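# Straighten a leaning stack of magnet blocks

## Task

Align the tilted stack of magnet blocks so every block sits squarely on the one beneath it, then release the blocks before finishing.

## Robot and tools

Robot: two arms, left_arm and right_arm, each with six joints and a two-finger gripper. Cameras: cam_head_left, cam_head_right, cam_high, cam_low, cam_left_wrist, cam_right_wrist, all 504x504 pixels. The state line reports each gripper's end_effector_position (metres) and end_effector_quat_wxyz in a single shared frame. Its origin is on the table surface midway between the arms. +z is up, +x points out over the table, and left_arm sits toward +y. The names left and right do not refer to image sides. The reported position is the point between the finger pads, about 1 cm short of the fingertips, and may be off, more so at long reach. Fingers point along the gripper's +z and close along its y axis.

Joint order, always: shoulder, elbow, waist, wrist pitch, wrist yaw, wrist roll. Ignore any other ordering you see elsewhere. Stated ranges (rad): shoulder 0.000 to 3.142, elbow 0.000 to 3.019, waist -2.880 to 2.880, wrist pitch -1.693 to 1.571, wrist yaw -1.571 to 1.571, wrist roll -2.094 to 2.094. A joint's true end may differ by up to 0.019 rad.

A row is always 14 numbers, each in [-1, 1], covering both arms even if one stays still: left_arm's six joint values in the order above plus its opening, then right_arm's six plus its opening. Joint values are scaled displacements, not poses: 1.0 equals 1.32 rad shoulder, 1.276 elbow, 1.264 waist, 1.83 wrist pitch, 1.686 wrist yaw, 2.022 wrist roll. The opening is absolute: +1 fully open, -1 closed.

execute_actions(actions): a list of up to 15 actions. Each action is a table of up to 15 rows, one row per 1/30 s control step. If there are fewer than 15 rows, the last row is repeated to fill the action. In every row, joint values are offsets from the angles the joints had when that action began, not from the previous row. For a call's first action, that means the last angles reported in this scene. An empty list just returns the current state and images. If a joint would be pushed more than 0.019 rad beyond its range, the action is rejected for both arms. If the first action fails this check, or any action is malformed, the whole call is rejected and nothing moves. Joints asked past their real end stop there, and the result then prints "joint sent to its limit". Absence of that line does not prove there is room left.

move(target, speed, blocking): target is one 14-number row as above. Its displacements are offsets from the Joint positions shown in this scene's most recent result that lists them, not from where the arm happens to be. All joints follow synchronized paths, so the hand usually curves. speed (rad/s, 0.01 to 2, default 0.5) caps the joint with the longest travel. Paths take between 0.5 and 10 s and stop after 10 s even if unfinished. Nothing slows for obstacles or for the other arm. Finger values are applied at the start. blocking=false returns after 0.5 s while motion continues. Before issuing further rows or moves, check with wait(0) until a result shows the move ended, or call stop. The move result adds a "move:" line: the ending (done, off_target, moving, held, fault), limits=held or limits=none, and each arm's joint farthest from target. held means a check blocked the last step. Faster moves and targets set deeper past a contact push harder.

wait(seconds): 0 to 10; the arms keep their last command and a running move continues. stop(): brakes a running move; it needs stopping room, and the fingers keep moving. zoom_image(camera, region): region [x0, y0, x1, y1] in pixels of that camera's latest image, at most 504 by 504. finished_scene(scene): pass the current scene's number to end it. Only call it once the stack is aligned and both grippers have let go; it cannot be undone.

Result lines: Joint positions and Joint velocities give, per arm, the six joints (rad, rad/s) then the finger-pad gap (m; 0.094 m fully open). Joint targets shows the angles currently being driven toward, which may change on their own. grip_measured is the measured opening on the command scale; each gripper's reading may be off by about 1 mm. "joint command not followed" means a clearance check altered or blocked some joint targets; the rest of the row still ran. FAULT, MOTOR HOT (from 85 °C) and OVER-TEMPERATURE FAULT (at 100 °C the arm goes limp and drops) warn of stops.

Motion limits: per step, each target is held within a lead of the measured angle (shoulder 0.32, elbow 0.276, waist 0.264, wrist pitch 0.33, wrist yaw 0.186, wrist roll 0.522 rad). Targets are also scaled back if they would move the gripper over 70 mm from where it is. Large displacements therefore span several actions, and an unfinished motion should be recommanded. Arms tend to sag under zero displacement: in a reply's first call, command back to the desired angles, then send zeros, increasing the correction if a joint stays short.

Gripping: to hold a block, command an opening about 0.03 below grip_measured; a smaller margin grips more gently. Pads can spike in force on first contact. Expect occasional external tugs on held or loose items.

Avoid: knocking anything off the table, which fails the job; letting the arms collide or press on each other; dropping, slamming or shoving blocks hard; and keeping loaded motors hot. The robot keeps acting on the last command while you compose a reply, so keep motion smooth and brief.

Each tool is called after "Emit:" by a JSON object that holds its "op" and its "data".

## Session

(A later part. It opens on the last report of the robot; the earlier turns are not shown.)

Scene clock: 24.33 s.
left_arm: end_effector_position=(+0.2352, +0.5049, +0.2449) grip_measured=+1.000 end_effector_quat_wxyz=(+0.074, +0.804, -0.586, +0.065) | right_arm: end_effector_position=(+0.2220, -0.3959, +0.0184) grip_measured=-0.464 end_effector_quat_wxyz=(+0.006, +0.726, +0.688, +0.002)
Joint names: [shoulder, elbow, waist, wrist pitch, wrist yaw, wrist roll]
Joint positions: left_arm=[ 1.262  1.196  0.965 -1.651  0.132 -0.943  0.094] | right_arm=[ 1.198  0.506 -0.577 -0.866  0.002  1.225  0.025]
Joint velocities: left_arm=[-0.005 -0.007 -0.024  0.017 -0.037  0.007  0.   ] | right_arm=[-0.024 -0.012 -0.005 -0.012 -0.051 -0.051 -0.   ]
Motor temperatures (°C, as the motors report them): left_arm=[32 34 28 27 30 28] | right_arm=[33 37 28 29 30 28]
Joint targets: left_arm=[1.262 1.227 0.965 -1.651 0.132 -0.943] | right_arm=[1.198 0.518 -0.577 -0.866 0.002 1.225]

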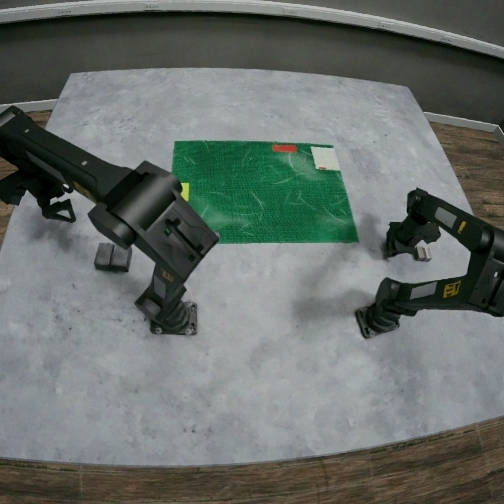

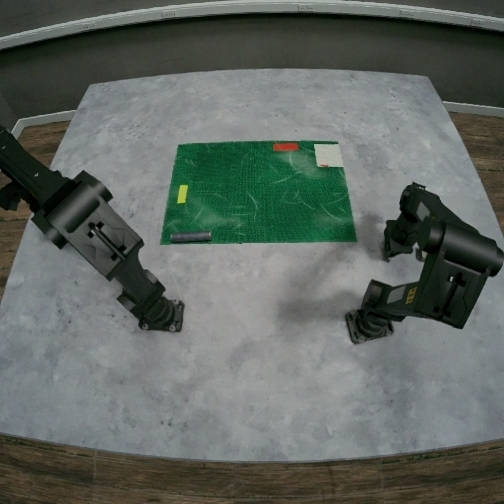

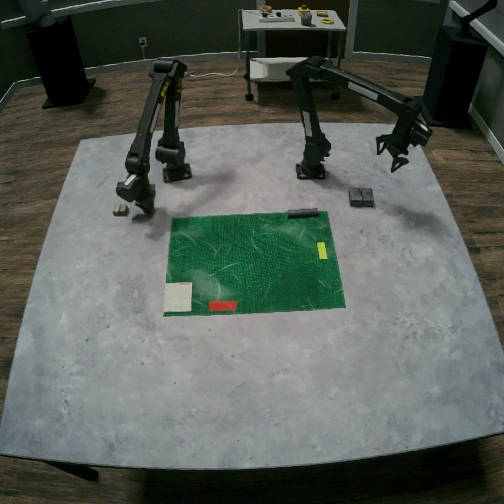

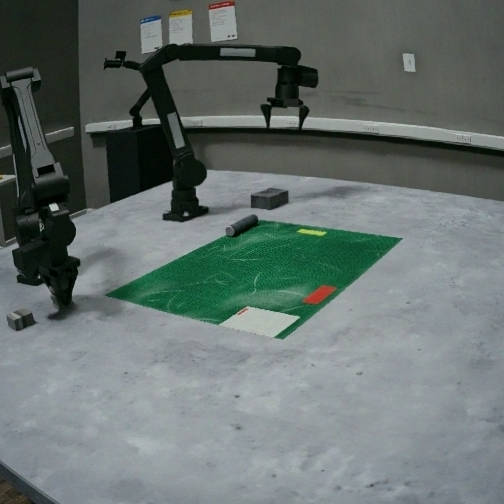

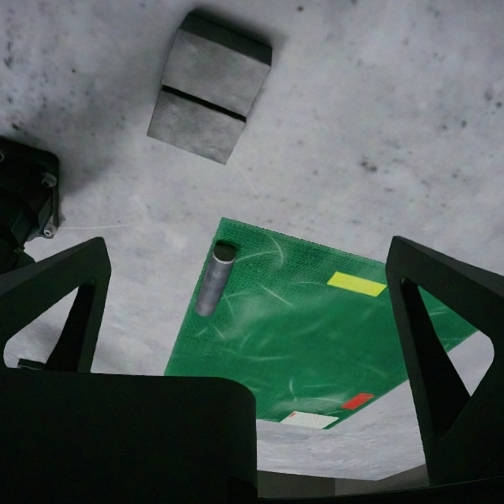

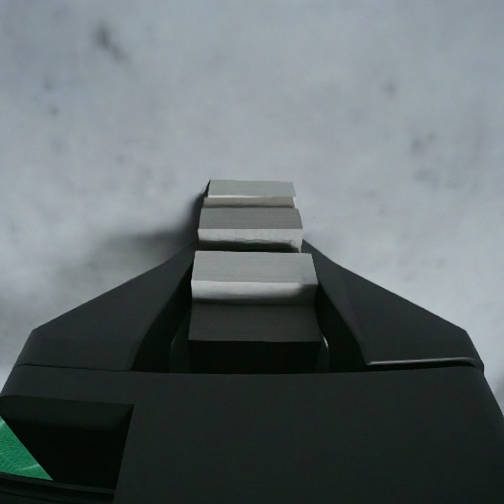

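Emit:
{"op": "execute_actions", "data": {"actions": [[[0,0.025,0,0,0,0,1,0,0.01,0,0,0,0,1]]]}}

Emit:
{"op": "move", "data": {"target": [0,0.025,0,0,0,0,1,0,0.01,0,0,0,-0.784,1], "speed": 1}}

Scene clock: 25.77 s.
left_arm: end_effector_position=(+0.2352, +0.5049, +0.2449) grip_measured=+1.000 end_effector_quat_wxyz=(+0.074, +0.804, -0.586, +0.065) | right_arm: end_effector_position=(+0.2220, -0.3959, +0.0184) grip_measured=+1.000 end_effector_quat_wxyz=(+0.006, +0.726, +0.688, +0.002)
Joint names: [shoulder, elbow, waist, wrist pitch, wrist yaw, wrist roll]
Joint positions: left_arm=[ 1.262  1.196  0.965 -1.651  0.132 -0.943  0.094] | right_arm=[ 1.198  0.506 -0.577 -0.866  0.002  1.225  0.094]
Joint velocities: left_arm=[-0.015 -0.002 -0.005 -0.012 -0.081  0.022  0.   ] | right_arm=[-0.005 -0.002 -0.005 -0.002 -0.022 -0.154  0.   ]
Motor temperatures (°C, as the motors report them): left_arm=[32 34 28 27 30 28] | right_arm=[33 37 28 29 30 28]
Joint targets: left_arm=[1.262 1.227 0.965 -1.651 0.132 -0.943] | right_arm=[1.198 0.518 -0.577 -0.866 0.002 1.225]

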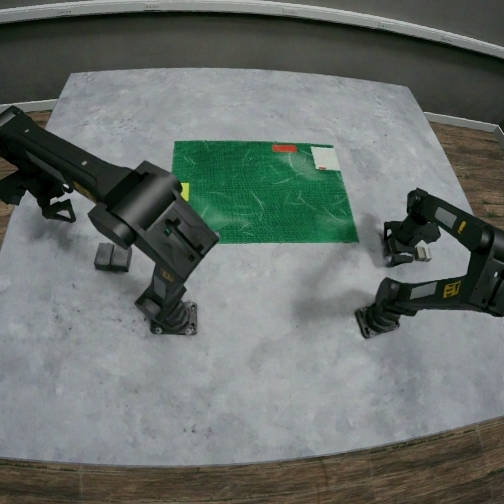

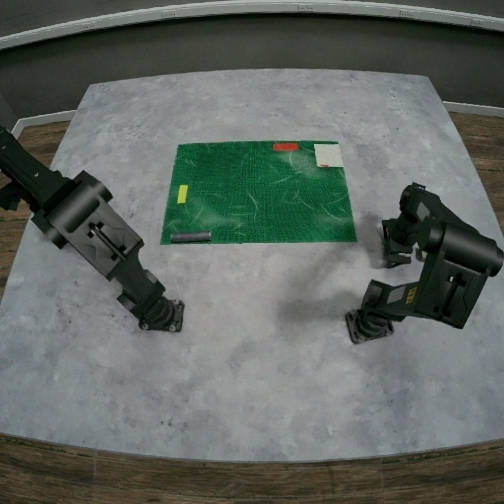

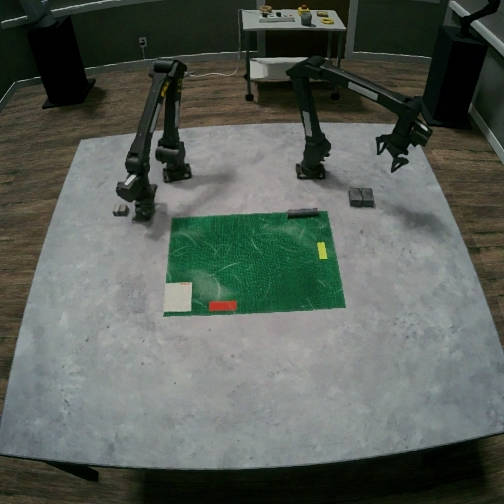

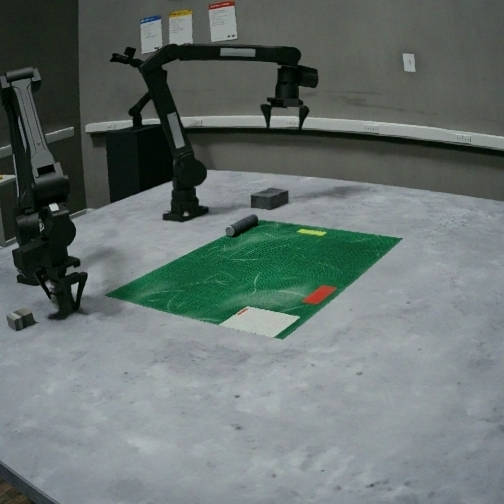

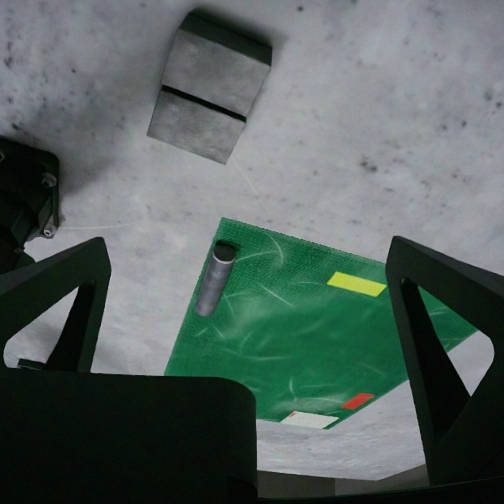

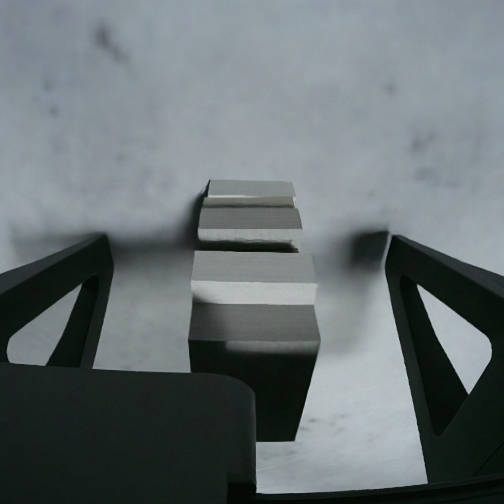

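Scene clock: 28.30 s.
left_arm: end_effector_position=(+0.2346, +0.5041, +0.2436) grip_measured=+1.000 end_effector_quat_wxyz=(+0.076, +0.804, -0.586, +0.065) | right_arm: end_effector_position=(+0.2220, -0.3959, +0.0184) grip_measured=+1.000 end_effector_quat_wxyz=(+0.005, +0.026, +1.000, -0.003)
Joint names: [shoulder, elbow, waist, wrist pitch, wrist yaw, wrist roll]
Joint positions: left_arm=[ 1.262  1.192  0.965 -1.651  0.132 -0.943  0.094] | right_arm=[ 1.198  0.506 -0.577 -0.866  0.002 -0.347  0.094]
Joint velocities: left_arm=[ 0.005  0.012  0.005 -0.002 -0.066 -0.022  0.   ] | right_arm=[-0.005 -0.002 -0.005 -0.022 -0.051  0.051  0.   ]
Motor temperatures (°C, as the motors report them): left_arm=[32 34 28 27 30 28] | right_arm=[33 37 28 29 30 28]
Joint targets: left_arm=[1.262 1.228 0.965 -1.651 0.132 -0.943] | right_arm=[1.198 0.518 -0.577 -0.866 0.002 -0.360]
move: off_target (left_arm); limits=none; left_arm: farthest joint: the elbow, 0.036 radians from its target (0.032 radians at the start); right_arm: farthest joint: the elbow, 0.013 radians from its target (0.013 radians at the start)

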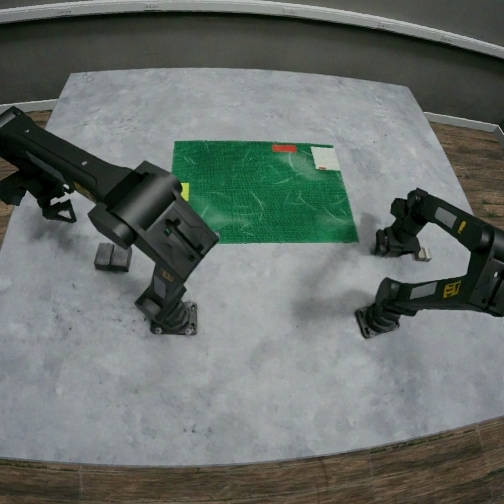

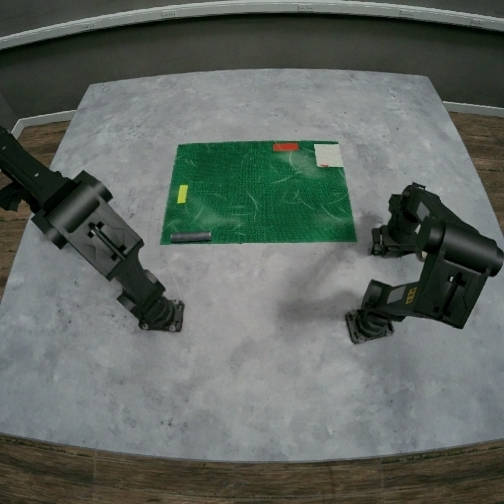

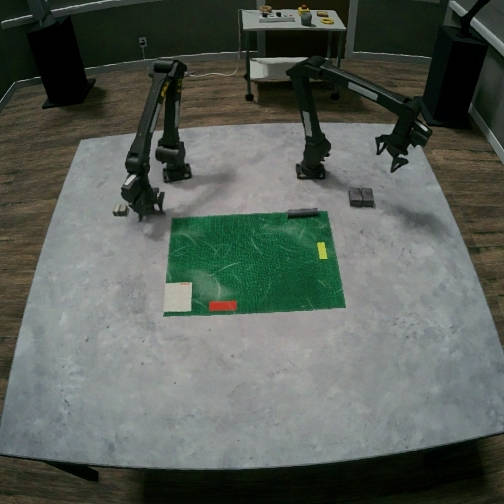

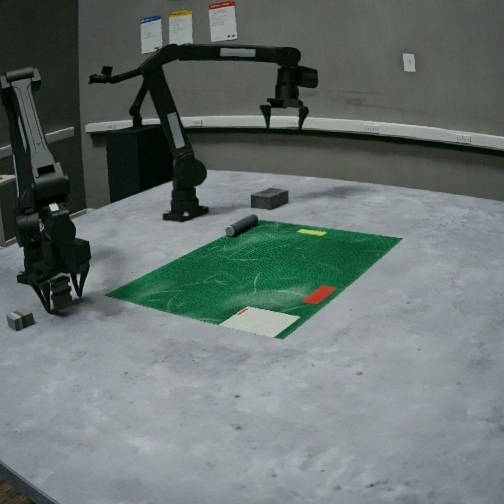

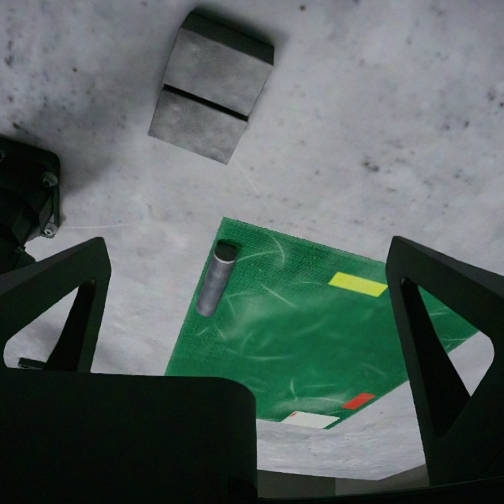

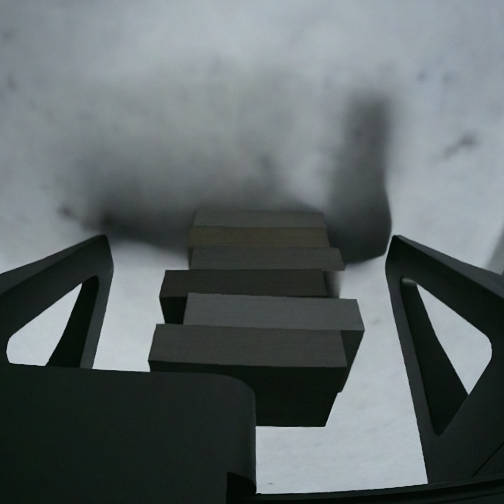

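Emit:
{"op": "execute_actions", "data": {"actions": [[[0,0.025,0,0,0,0,1,0,0.01,0,0,0,0,0.3]],[[0,0.025,0,0,0,0,1,0,0.01,0,0,0,0,0.15]],[[0,0.025,0,0,0,0,1,0,0.01,0,0,0,0,0.03]],[[0,0.025,0,0,0,0,1,0,0.01,0,0,0,0,-0.08]],[[0,0.025,0,0,0,0,1,0,0.01,0,0,0,0,-0.16]],[[0,0.025,0,0,0,0,1,0,0.01,0,0,0,0,-0.23]]]}}

Emit:
{"op": "execute_actions", "data": {"actions": [[[0,0.025,0,0,0,0,1,0,0.01,0,0,0,0,0.05]],[[0,0.025,0,0,0,0,1,0,0.01,0,0,0,0,1]]]}}

Emit:
{"op": "zoom_image", "data": {"camera": "cam_right_wrist", "region": [120,180,380,440]}}

Emit:
{"op": "move", "data": {"target": [0,0.025,0,0,0,0,1,0,0.01,0,0,0,0.784,1], "speed": 1}}

Emit:
{"op": "zoom_image", "data": {"camera": "cam_right_wrist", "region": [120,150,380,410]}}

Scene clock: 32.97 s.
left_arm: end_effector_position=(+0.2346, +0.5041, +0.2436) grip_measured=+1.000 end_effector_quat_wxyz=(+0.076, +0.804, -0.586, +0.065) | right_arm: end_effector_position=(+0.2215, -0.3969, +0.0184) grip_measured=-0.136 end_effector_quat_wxyz=(+0.004, +0.025, +1.000, -0.006)
Joint names: [shoulder, elbow, waist, wrist pitch, wrist yaw, wrist roll]
Joint positions: left_arm=[ 1.262  1.192  0.965 -1.651  0.132 -0.943  0.094] | right_arm=[ 1.198  0.506 -0.577 -0.866  0.008 -0.348  0.041]
Joint velocities: left_arm=[-0.005  0.007 -0.005  0.012  0.051 -0.007  0.   ] | right_arm=[ 0.015  0.012 -0.005 -0.017  0.051  0.007  0.   ]
Motor temperatures (°C, as the motors report them): left_arm=[32 35 28 27 30 27] | right_arm=[33 37 28 29 30 28]
Joint targets: left_arm=[1.262 1.224 0.965 -1.651 0.132 -0.943] | right_arm=[1.198 0.518 -0.577 -0.866 0.008 -0.348]

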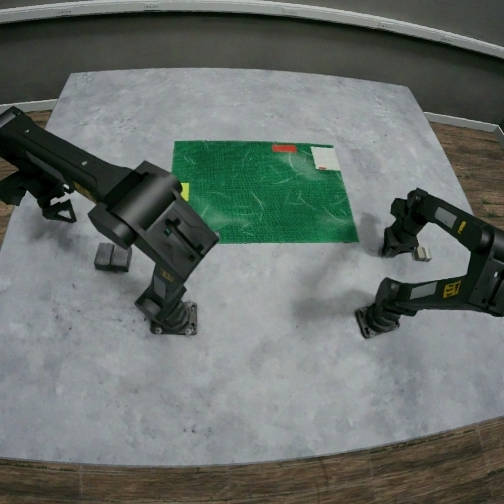

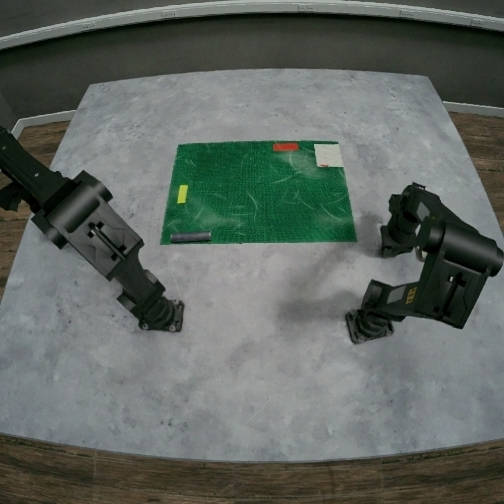

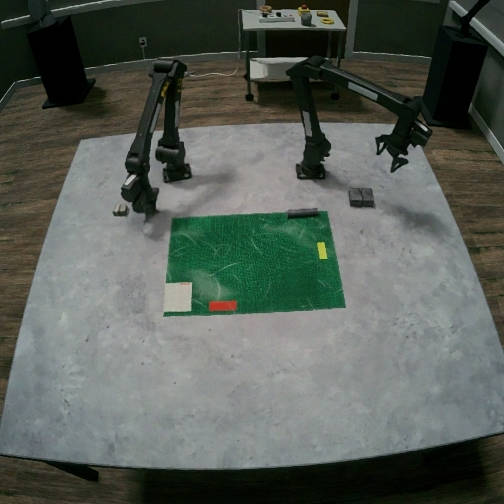

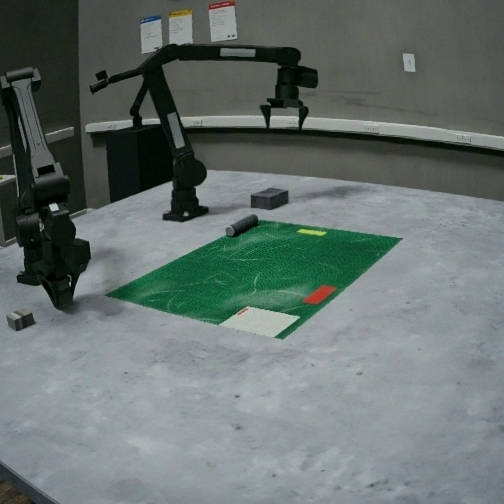

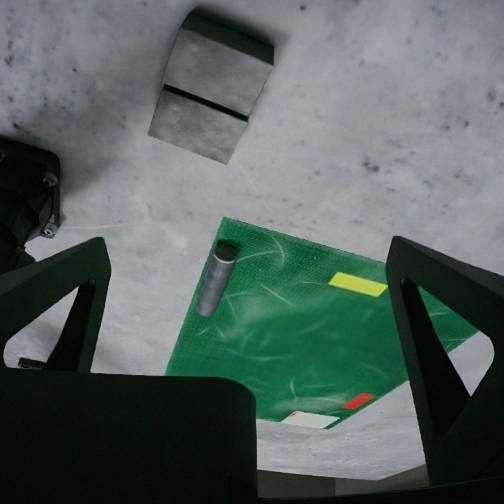

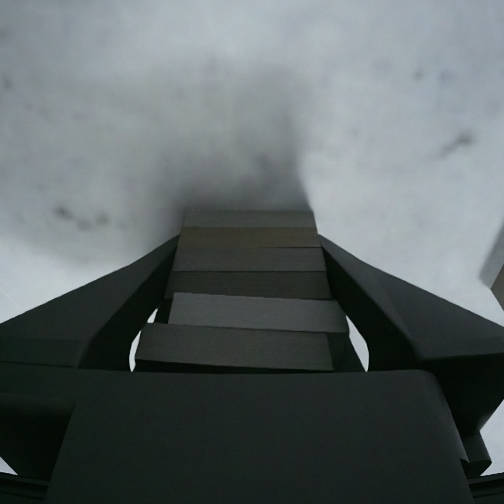

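Scene clock: 33.97 s.
left_arm: end_effector_position=(+0.2346, +0.5041, +0.2436) grip_measured=+1.000 end_effector_quat_wxyz=(+0.076, +0.804, -0.586, +0.065) | right_arm: end_effector_position=(+0.2215, -0.3969, +0.0184) grip_measured=+1.000 end_effector_quat_wxyz=(+0.004, +0.025, +1.000, -0.006)
Joint names: [shoulder, elbow, waist, wrist pitch, wrist yaw, wrist roll]
Joint positions: left_arm=[ 1.262  1.192  0.965 -1.651  0.132 -0.943  0.094] | right_arm=[ 1.198  0.506 -0.577 -0.866  0.008 -0.348  0.094]
Joint velocities: left_arm=[-0.005  0.007 -0.005  0.012 -0.051 -0.066  0.   ] | right_arm=[ 0.005 -0.012 -0.005  0.007  0.051  0.007  0.   ]
Motor temperatures (°C, as the motors report them): left_arm=[32 35 28 27 30 27] | right_arm=[33 37 28 29 30 28]
Joint targets: left_arm=[1.262 1.224 0.965 -1.651 0.132 -0.943] | right_arm=[1.198 0.518 -0.577 -0.866 0.008 -0.348]

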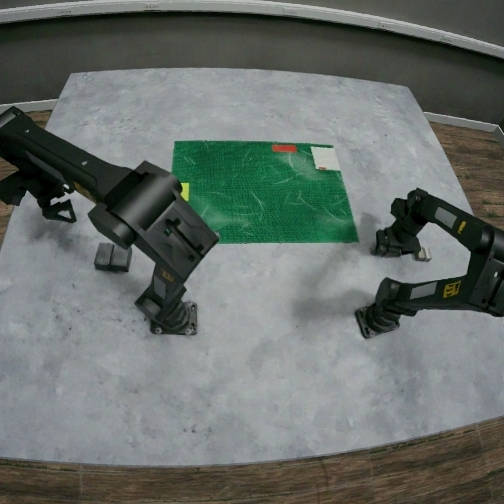

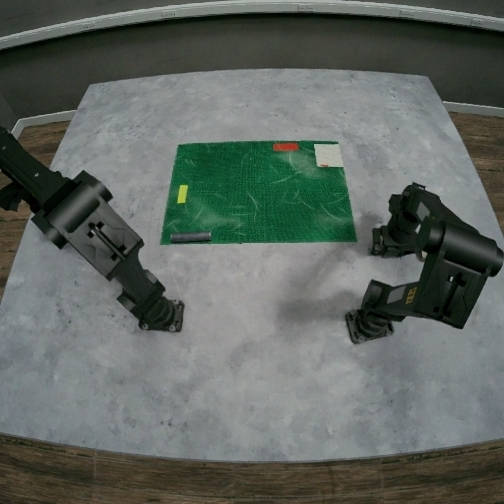

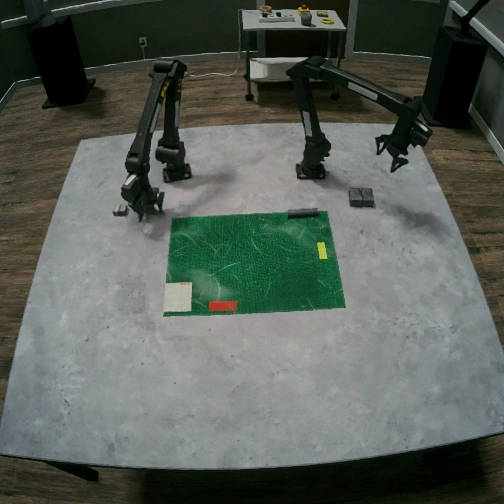

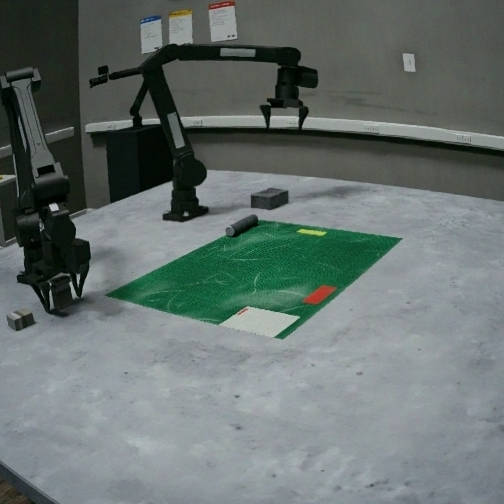

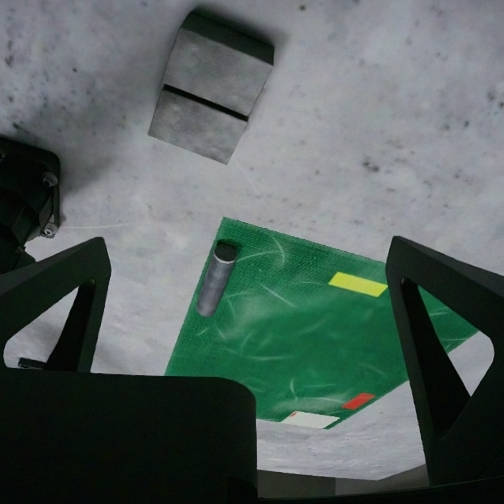

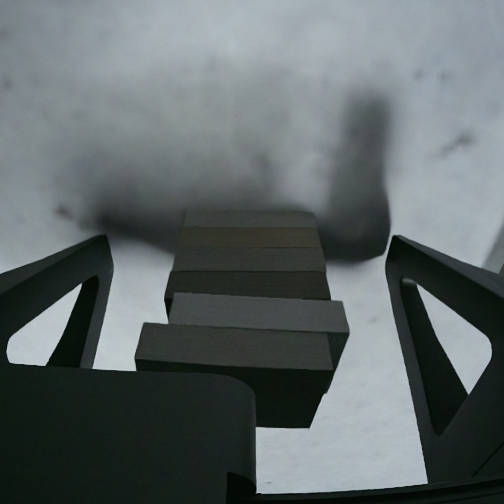

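Region (120, 180, 380, 440) of cam_right_wrist's 504x504 image, scaled by 1.938, with more detail than that image has.

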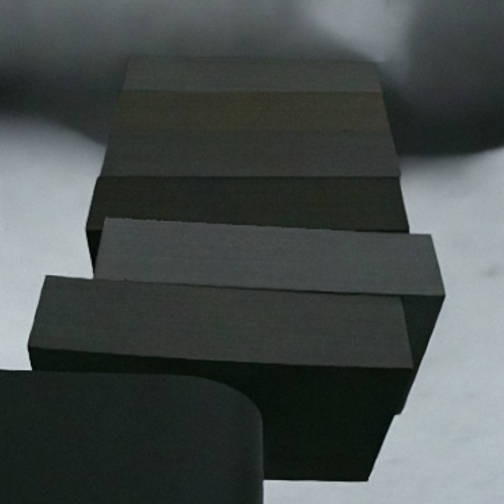

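Scene clock: 36.50 s.
left_arm: end_effector_position=(+0.2340, +0.5032, +0.2423) grip_measured=+1.000 end_effector_quat_wxyz=(+0.078, +0.804, -0.586, +0.065) | right_arm: end_effector_position=(+0.2215, -0.3969, +0.0184) grip_measured=+1.000 end_effector_quat_wxyz=(+0.007, +0.725, +0.688, -0.001)
Joint names: [shoulder, elbow, waist, wrist pitch, wrist yaw, wrist roll]
Joint positions: left_arm=[ 1.262  1.188  0.965 -1.651  0.132 -0.943  0.094] | right_arm=[ 1.198  0.506 -0.577 -0.866  0.008  1.224  0.094]
Joint velocities: left_arm=[-0.024 -0.002 -0.015  0.012 -0.022 -0.066  0.   ] | right_arm=[-0.005  0.002 -0.005 -0.012  0.066 -0.037  0.   ]
Motor temperatures (°C, as the motors report them): left_arm=[32 35 28 27 30 27] | right_arm=[33 37 28 29 30 28]
Joint targets: left_arm=[1.262 1.224 0.965 -1.651 0.132 -0.943] | right_arm=[1.198 0.518 -0.577 -0.866 0.008 1.237]
move: off_target (left_arm); limits=none; left_arm: farthest joint: the elbow, 0.036 radians from its target (0.032 radians at the start); right_arm: farthest joint: the elbow, 0.013 radians from its target (0.013 radians at the start)

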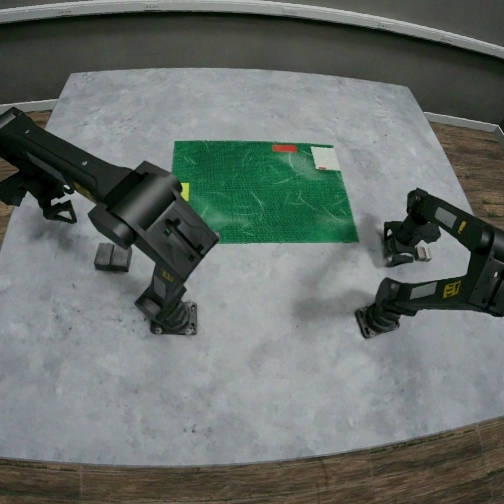

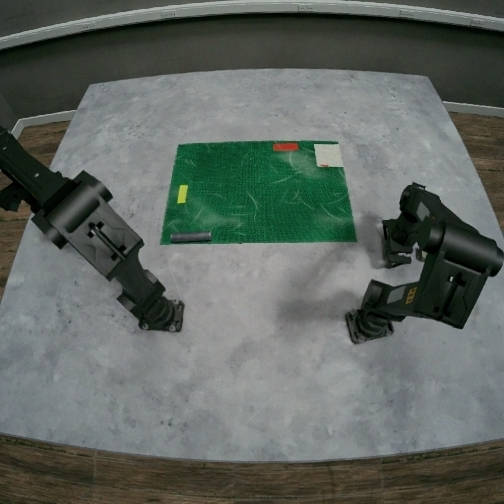

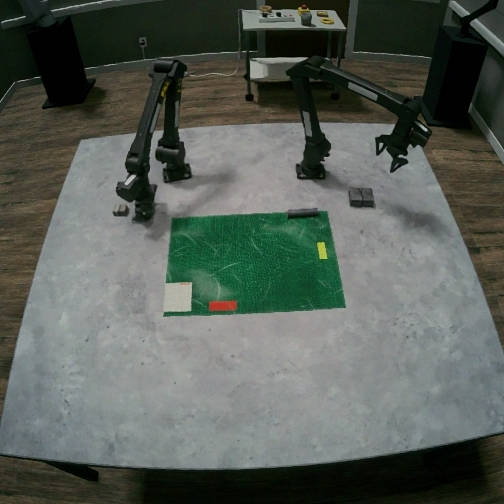

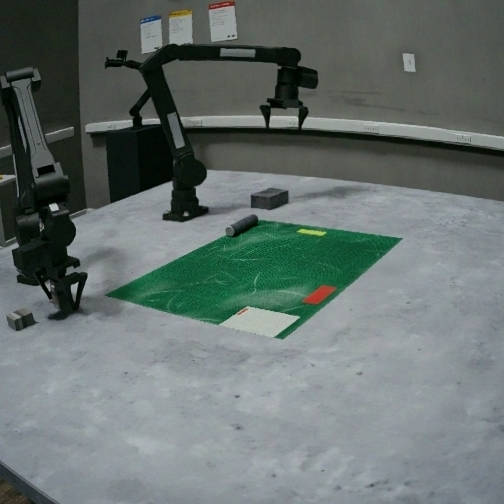

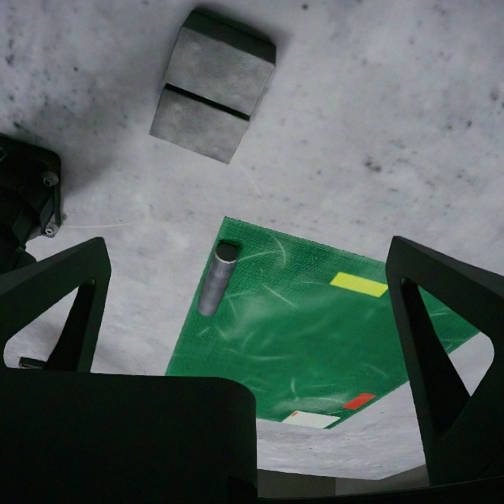

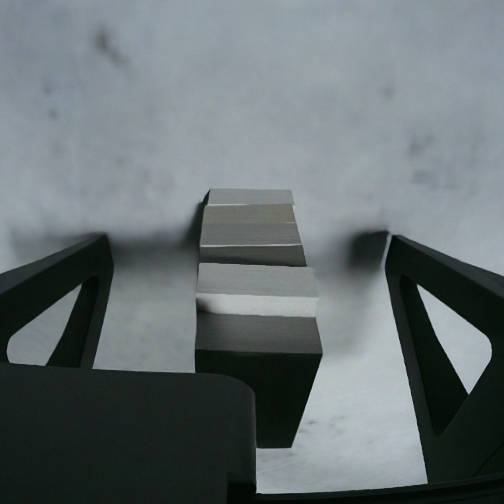

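Region (120, 150, 380, 410) of cam_right_wrist's 504x504 image, scaled by 1.938, with more detail than that image has.

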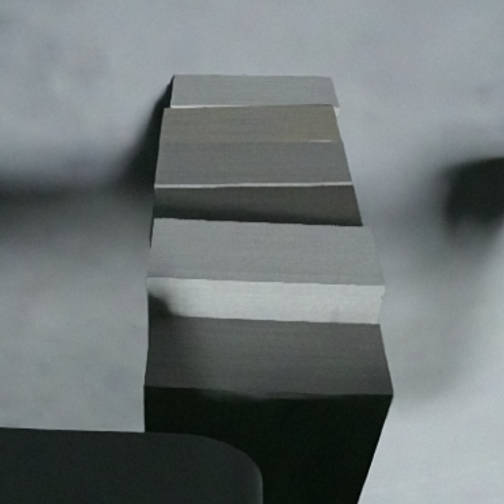

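Emit:
{"op": "move", "data": {"target": [0,0.03,0,0,0,0,1,-0.039,0.046,0,-0.042,0,0,0.4], "speed": 0.1}}

Scene clock: 38.60 s.
left_arm: end_effector_position=(+0.2338, +0.5030, +0.2419) grip_measured=+1.000 end_effector_quat_wxyz=(+0.078, +0.804, -0.586, +0.065) | right_arm: end_effector_position=(+0.2191, -0.3959, +0.0330) grip_measured=+0.403 end_effector_quat_wxyz=(+0.006, +0.726, +0.688, -0.002)
Joint names: [shoulder, elbow, waist, wrist pitch, wrist yaw, wrist roll]
Joint positions: left_arm=[ 1.262  1.187  0.965 -1.651  0.132 -0.943  0.094] | right_arm=[ 1.156  0.524 -0.577 -0.93   0.008  1.225  0.066]
Joint velocities: left_arm=[ 0.005 -0.007  0.005  0.022  0.022 -0.022  0.   ] | right_arm=[-0.005 -0.007 -0.005  0.002 -0.037 -0.022 -0.001]
Motor temperatures (°C, as the motors report them): left_arm=[32 35 28 27 30 27] | right_arm=[33 37 28 29 30 28]
Joint targets: left_arm=[1.262 1.226 0.965 -1.651 0.132 -0.943] | right_arm=[1.146 0.564 -0.577 -0.943 0.008 1.224]
move: off_target (left_arm, right_arm); limits=none; left_arm: farthest joint: the elbow, 0.039 radians from its target (0.038 radians at the start); right_arm: farthest joint: the elbow, 0.041 radians from its target (0.059 radians at the start)

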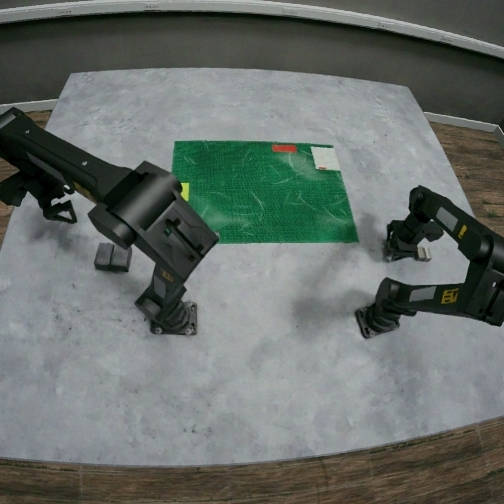

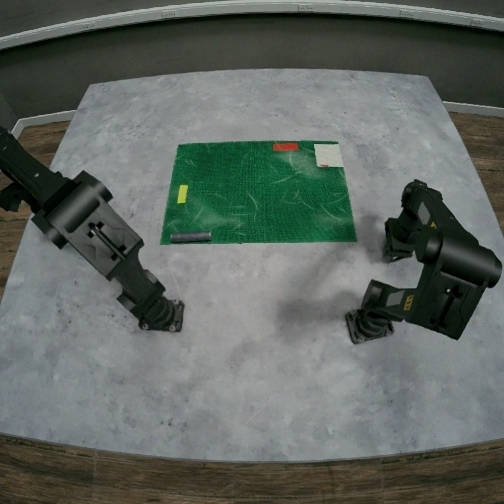

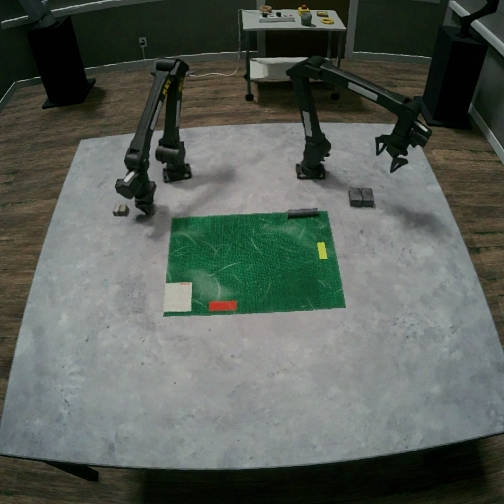

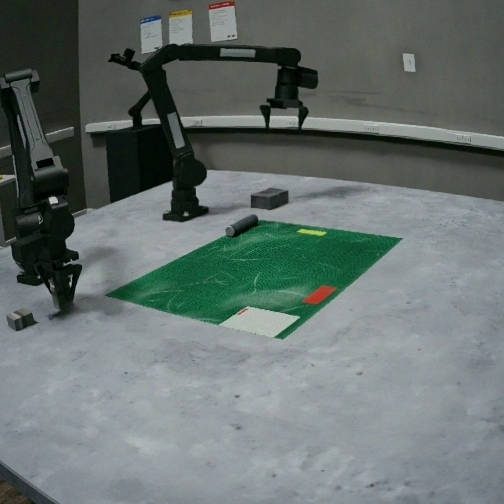

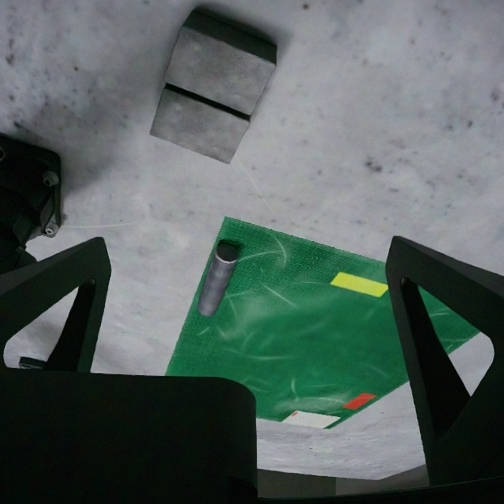

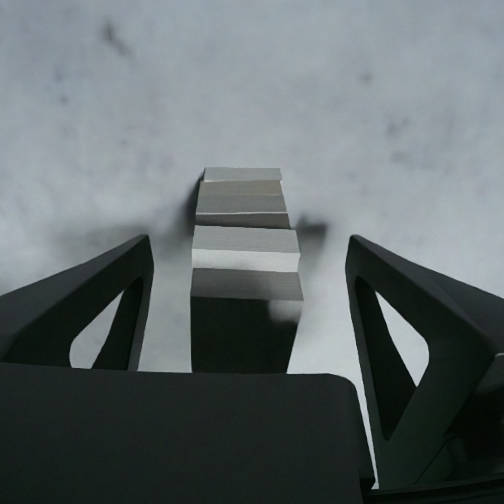

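Emit:
{"op": "move", "data": {"target": [0,0.03,0,0,0,0,1,0,0.037,0,0,0,0,0.4], "speed": 0.06}}

Scene clock: 40.20 s.
left_arm: end_effector_position=(+0.2336, +0.5027, +0.2415) grip_measured=+1.000 end_effector_quat_wxyz=(+0.079, +0.804, -0.586, +0.065) | right_arm: end_effector_position=(+0.2191, -0.3959, +0.0330) grip_measured=+0.403 end_effector_quat_wxyz=(+0.006, +0.726, +0.688, -0.002)
Joint names: [shoulder, elbow, waist, wrist pitch, wrist yaw, wrist roll]
Joint positions: left_arm=[ 1.262  1.186  0.965 -1.651  0.132 -0.943  0.094] | right_arm=[ 1.156  0.524 -0.577 -0.93   0.008  1.225  0.066]
Joint velocities: left_arm=[-0.005 -0.002  0.005 -0.017 -0.037  0.022  0.   ] | right_arm=[-0.005 -0.007 -0.005  0.017 -0.007  0.066 -0.   ]
Motor temperatures (°C, as the motors report them): left_arm=[32 35 28 27 30 27] | right_arm=[33 38 28 29 30 28]
Joint targets: left_arm=[1.262 1.225 0.965 -1.651 0.132 -0.943] | right_arm=[1.156 0.571 -0.577 -0.930 0.008 1.225]
move: off_target (left_arm, right_arm); limits=none; left_arm: farthest joint: the elbow, 0.040 radians from its target (0.038 radians at the start); right_arm: farthest joint: the elbow, 0.048 radians from its target (0.048 radians at the start)

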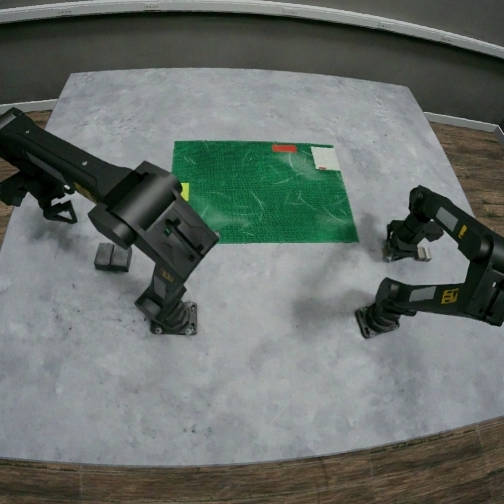

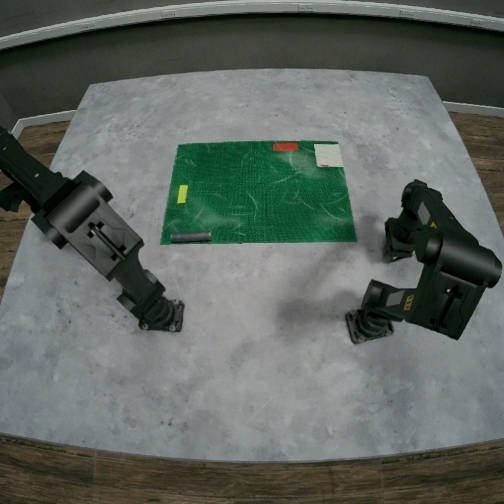

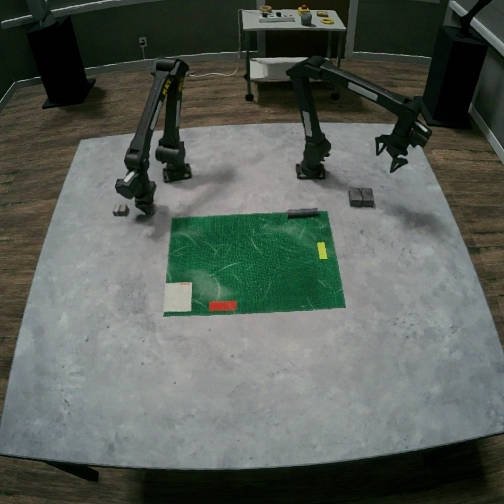

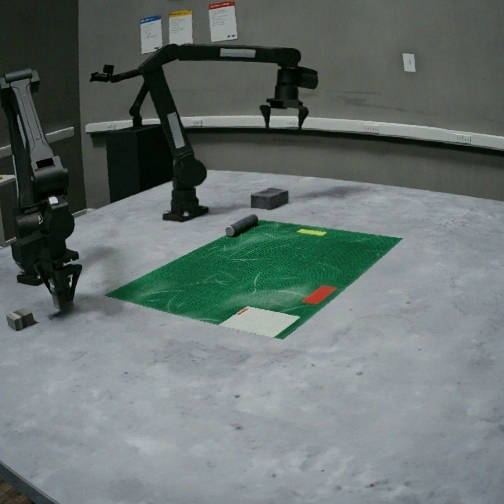

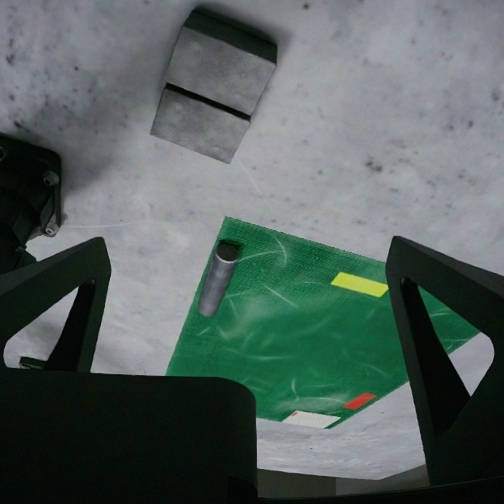

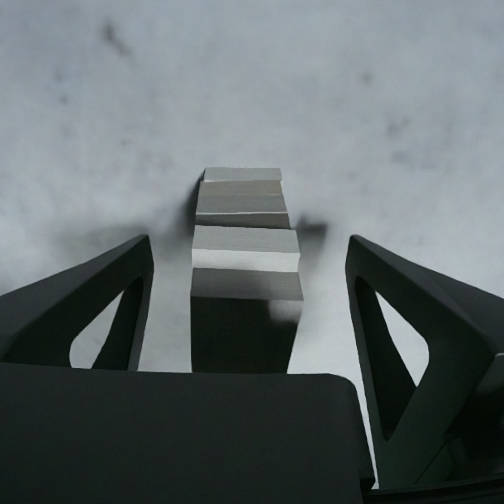

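Use pitch instead (+0.010).

Emit:
{"op": "move", "data": {"target": [0,0.03,0,0,0,0,1,0,0.015,0,0.0135,0,0,0.2], "speed": 0.05}}

Scene clock: 41.77 s.
left_arm: end_effector_position=(+0.2335, +0.5026, +0.2412) grip_measured=+1.000 end_effector_quat_wxyz=(+0.079, +0.804, -0.586, +0.065) | right_arm: end_effector_position=(+0.2213, -0.3968, +0.0330) grip_measured=+0.203 end_effector_quat_wxyz=(+0.010, +0.726, +0.688, -0.000)
Joint names: [shoulder, elbow, waist, wrist pitch, wrist yaw, wrist roll]
Joint positions: left_arm=[ 1.262  1.185  0.965 -1.651  0.132 -0.943  0.094] | right_arm=[ 1.156  0.524 -0.577 -0.92   0.008  1.225  0.057]
Joint velocities: left_arm=[ 0.005 -0.002 -0.015 -0.017 -0.037 -0.051  0.   ] | right_arm=[-0.005 -0.017 -0.005 -0.012 -0.037 -0.037  0.001]
Motor temperatures (°C, as the motors report them): left_arm=[32 35 28 27 30 27] | right_arm=[33 38 28 29 30 28]
Joint targets: left_arm=[1.262 1.224 0.965 -1.651 0.132 -0.943] | right_arm=[1.156 0.543 -0.577 -0.906 0.008 1.225]
move: off_target (left_arm); limits=none; left_arm: farthest joint: the elbow, 0.039 radians from its target (0.039 radians at the start); right_arm: farthest joint: the elbow, 0.020 radians from its target (0.020 radians at the start)

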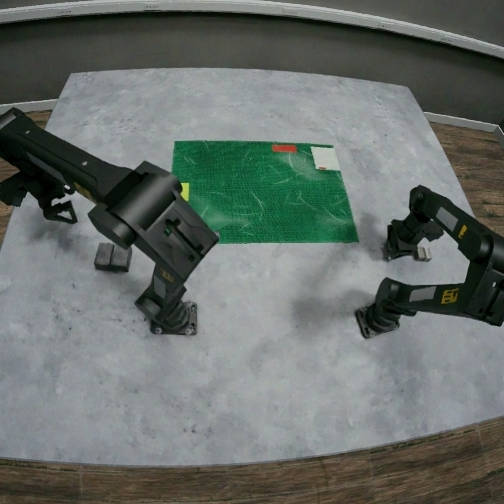

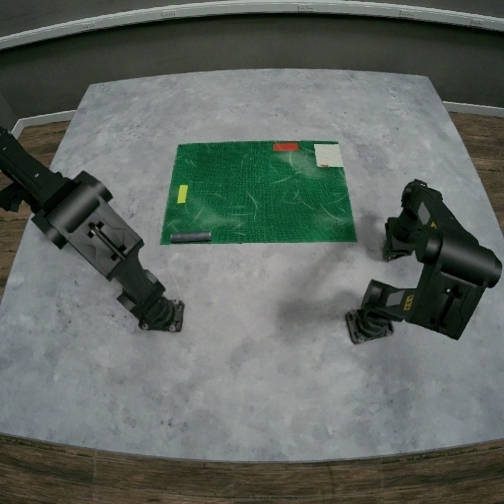

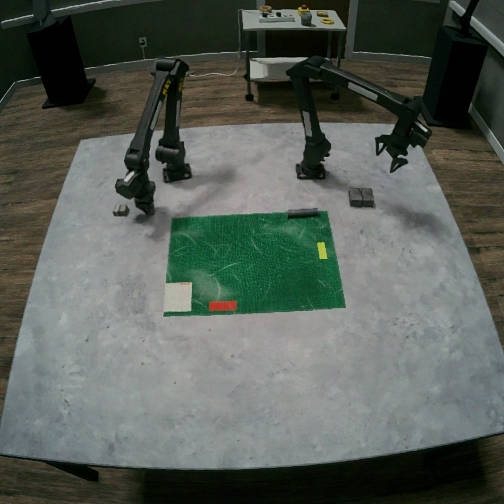

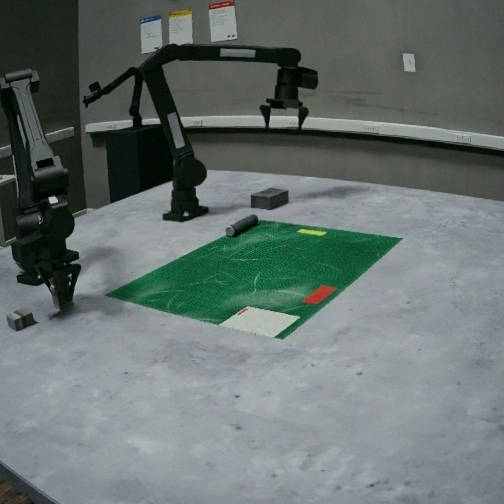

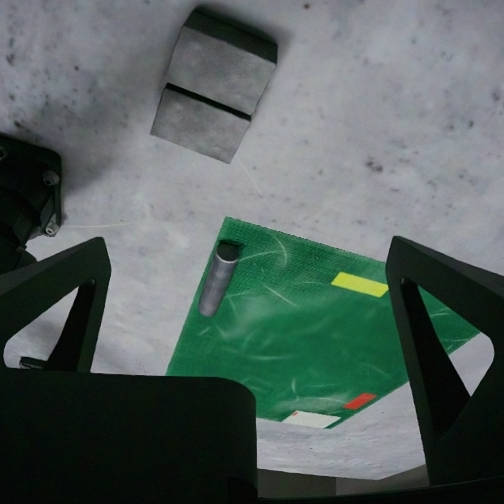

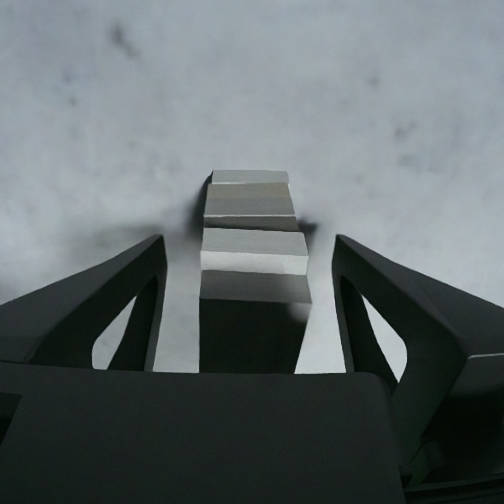

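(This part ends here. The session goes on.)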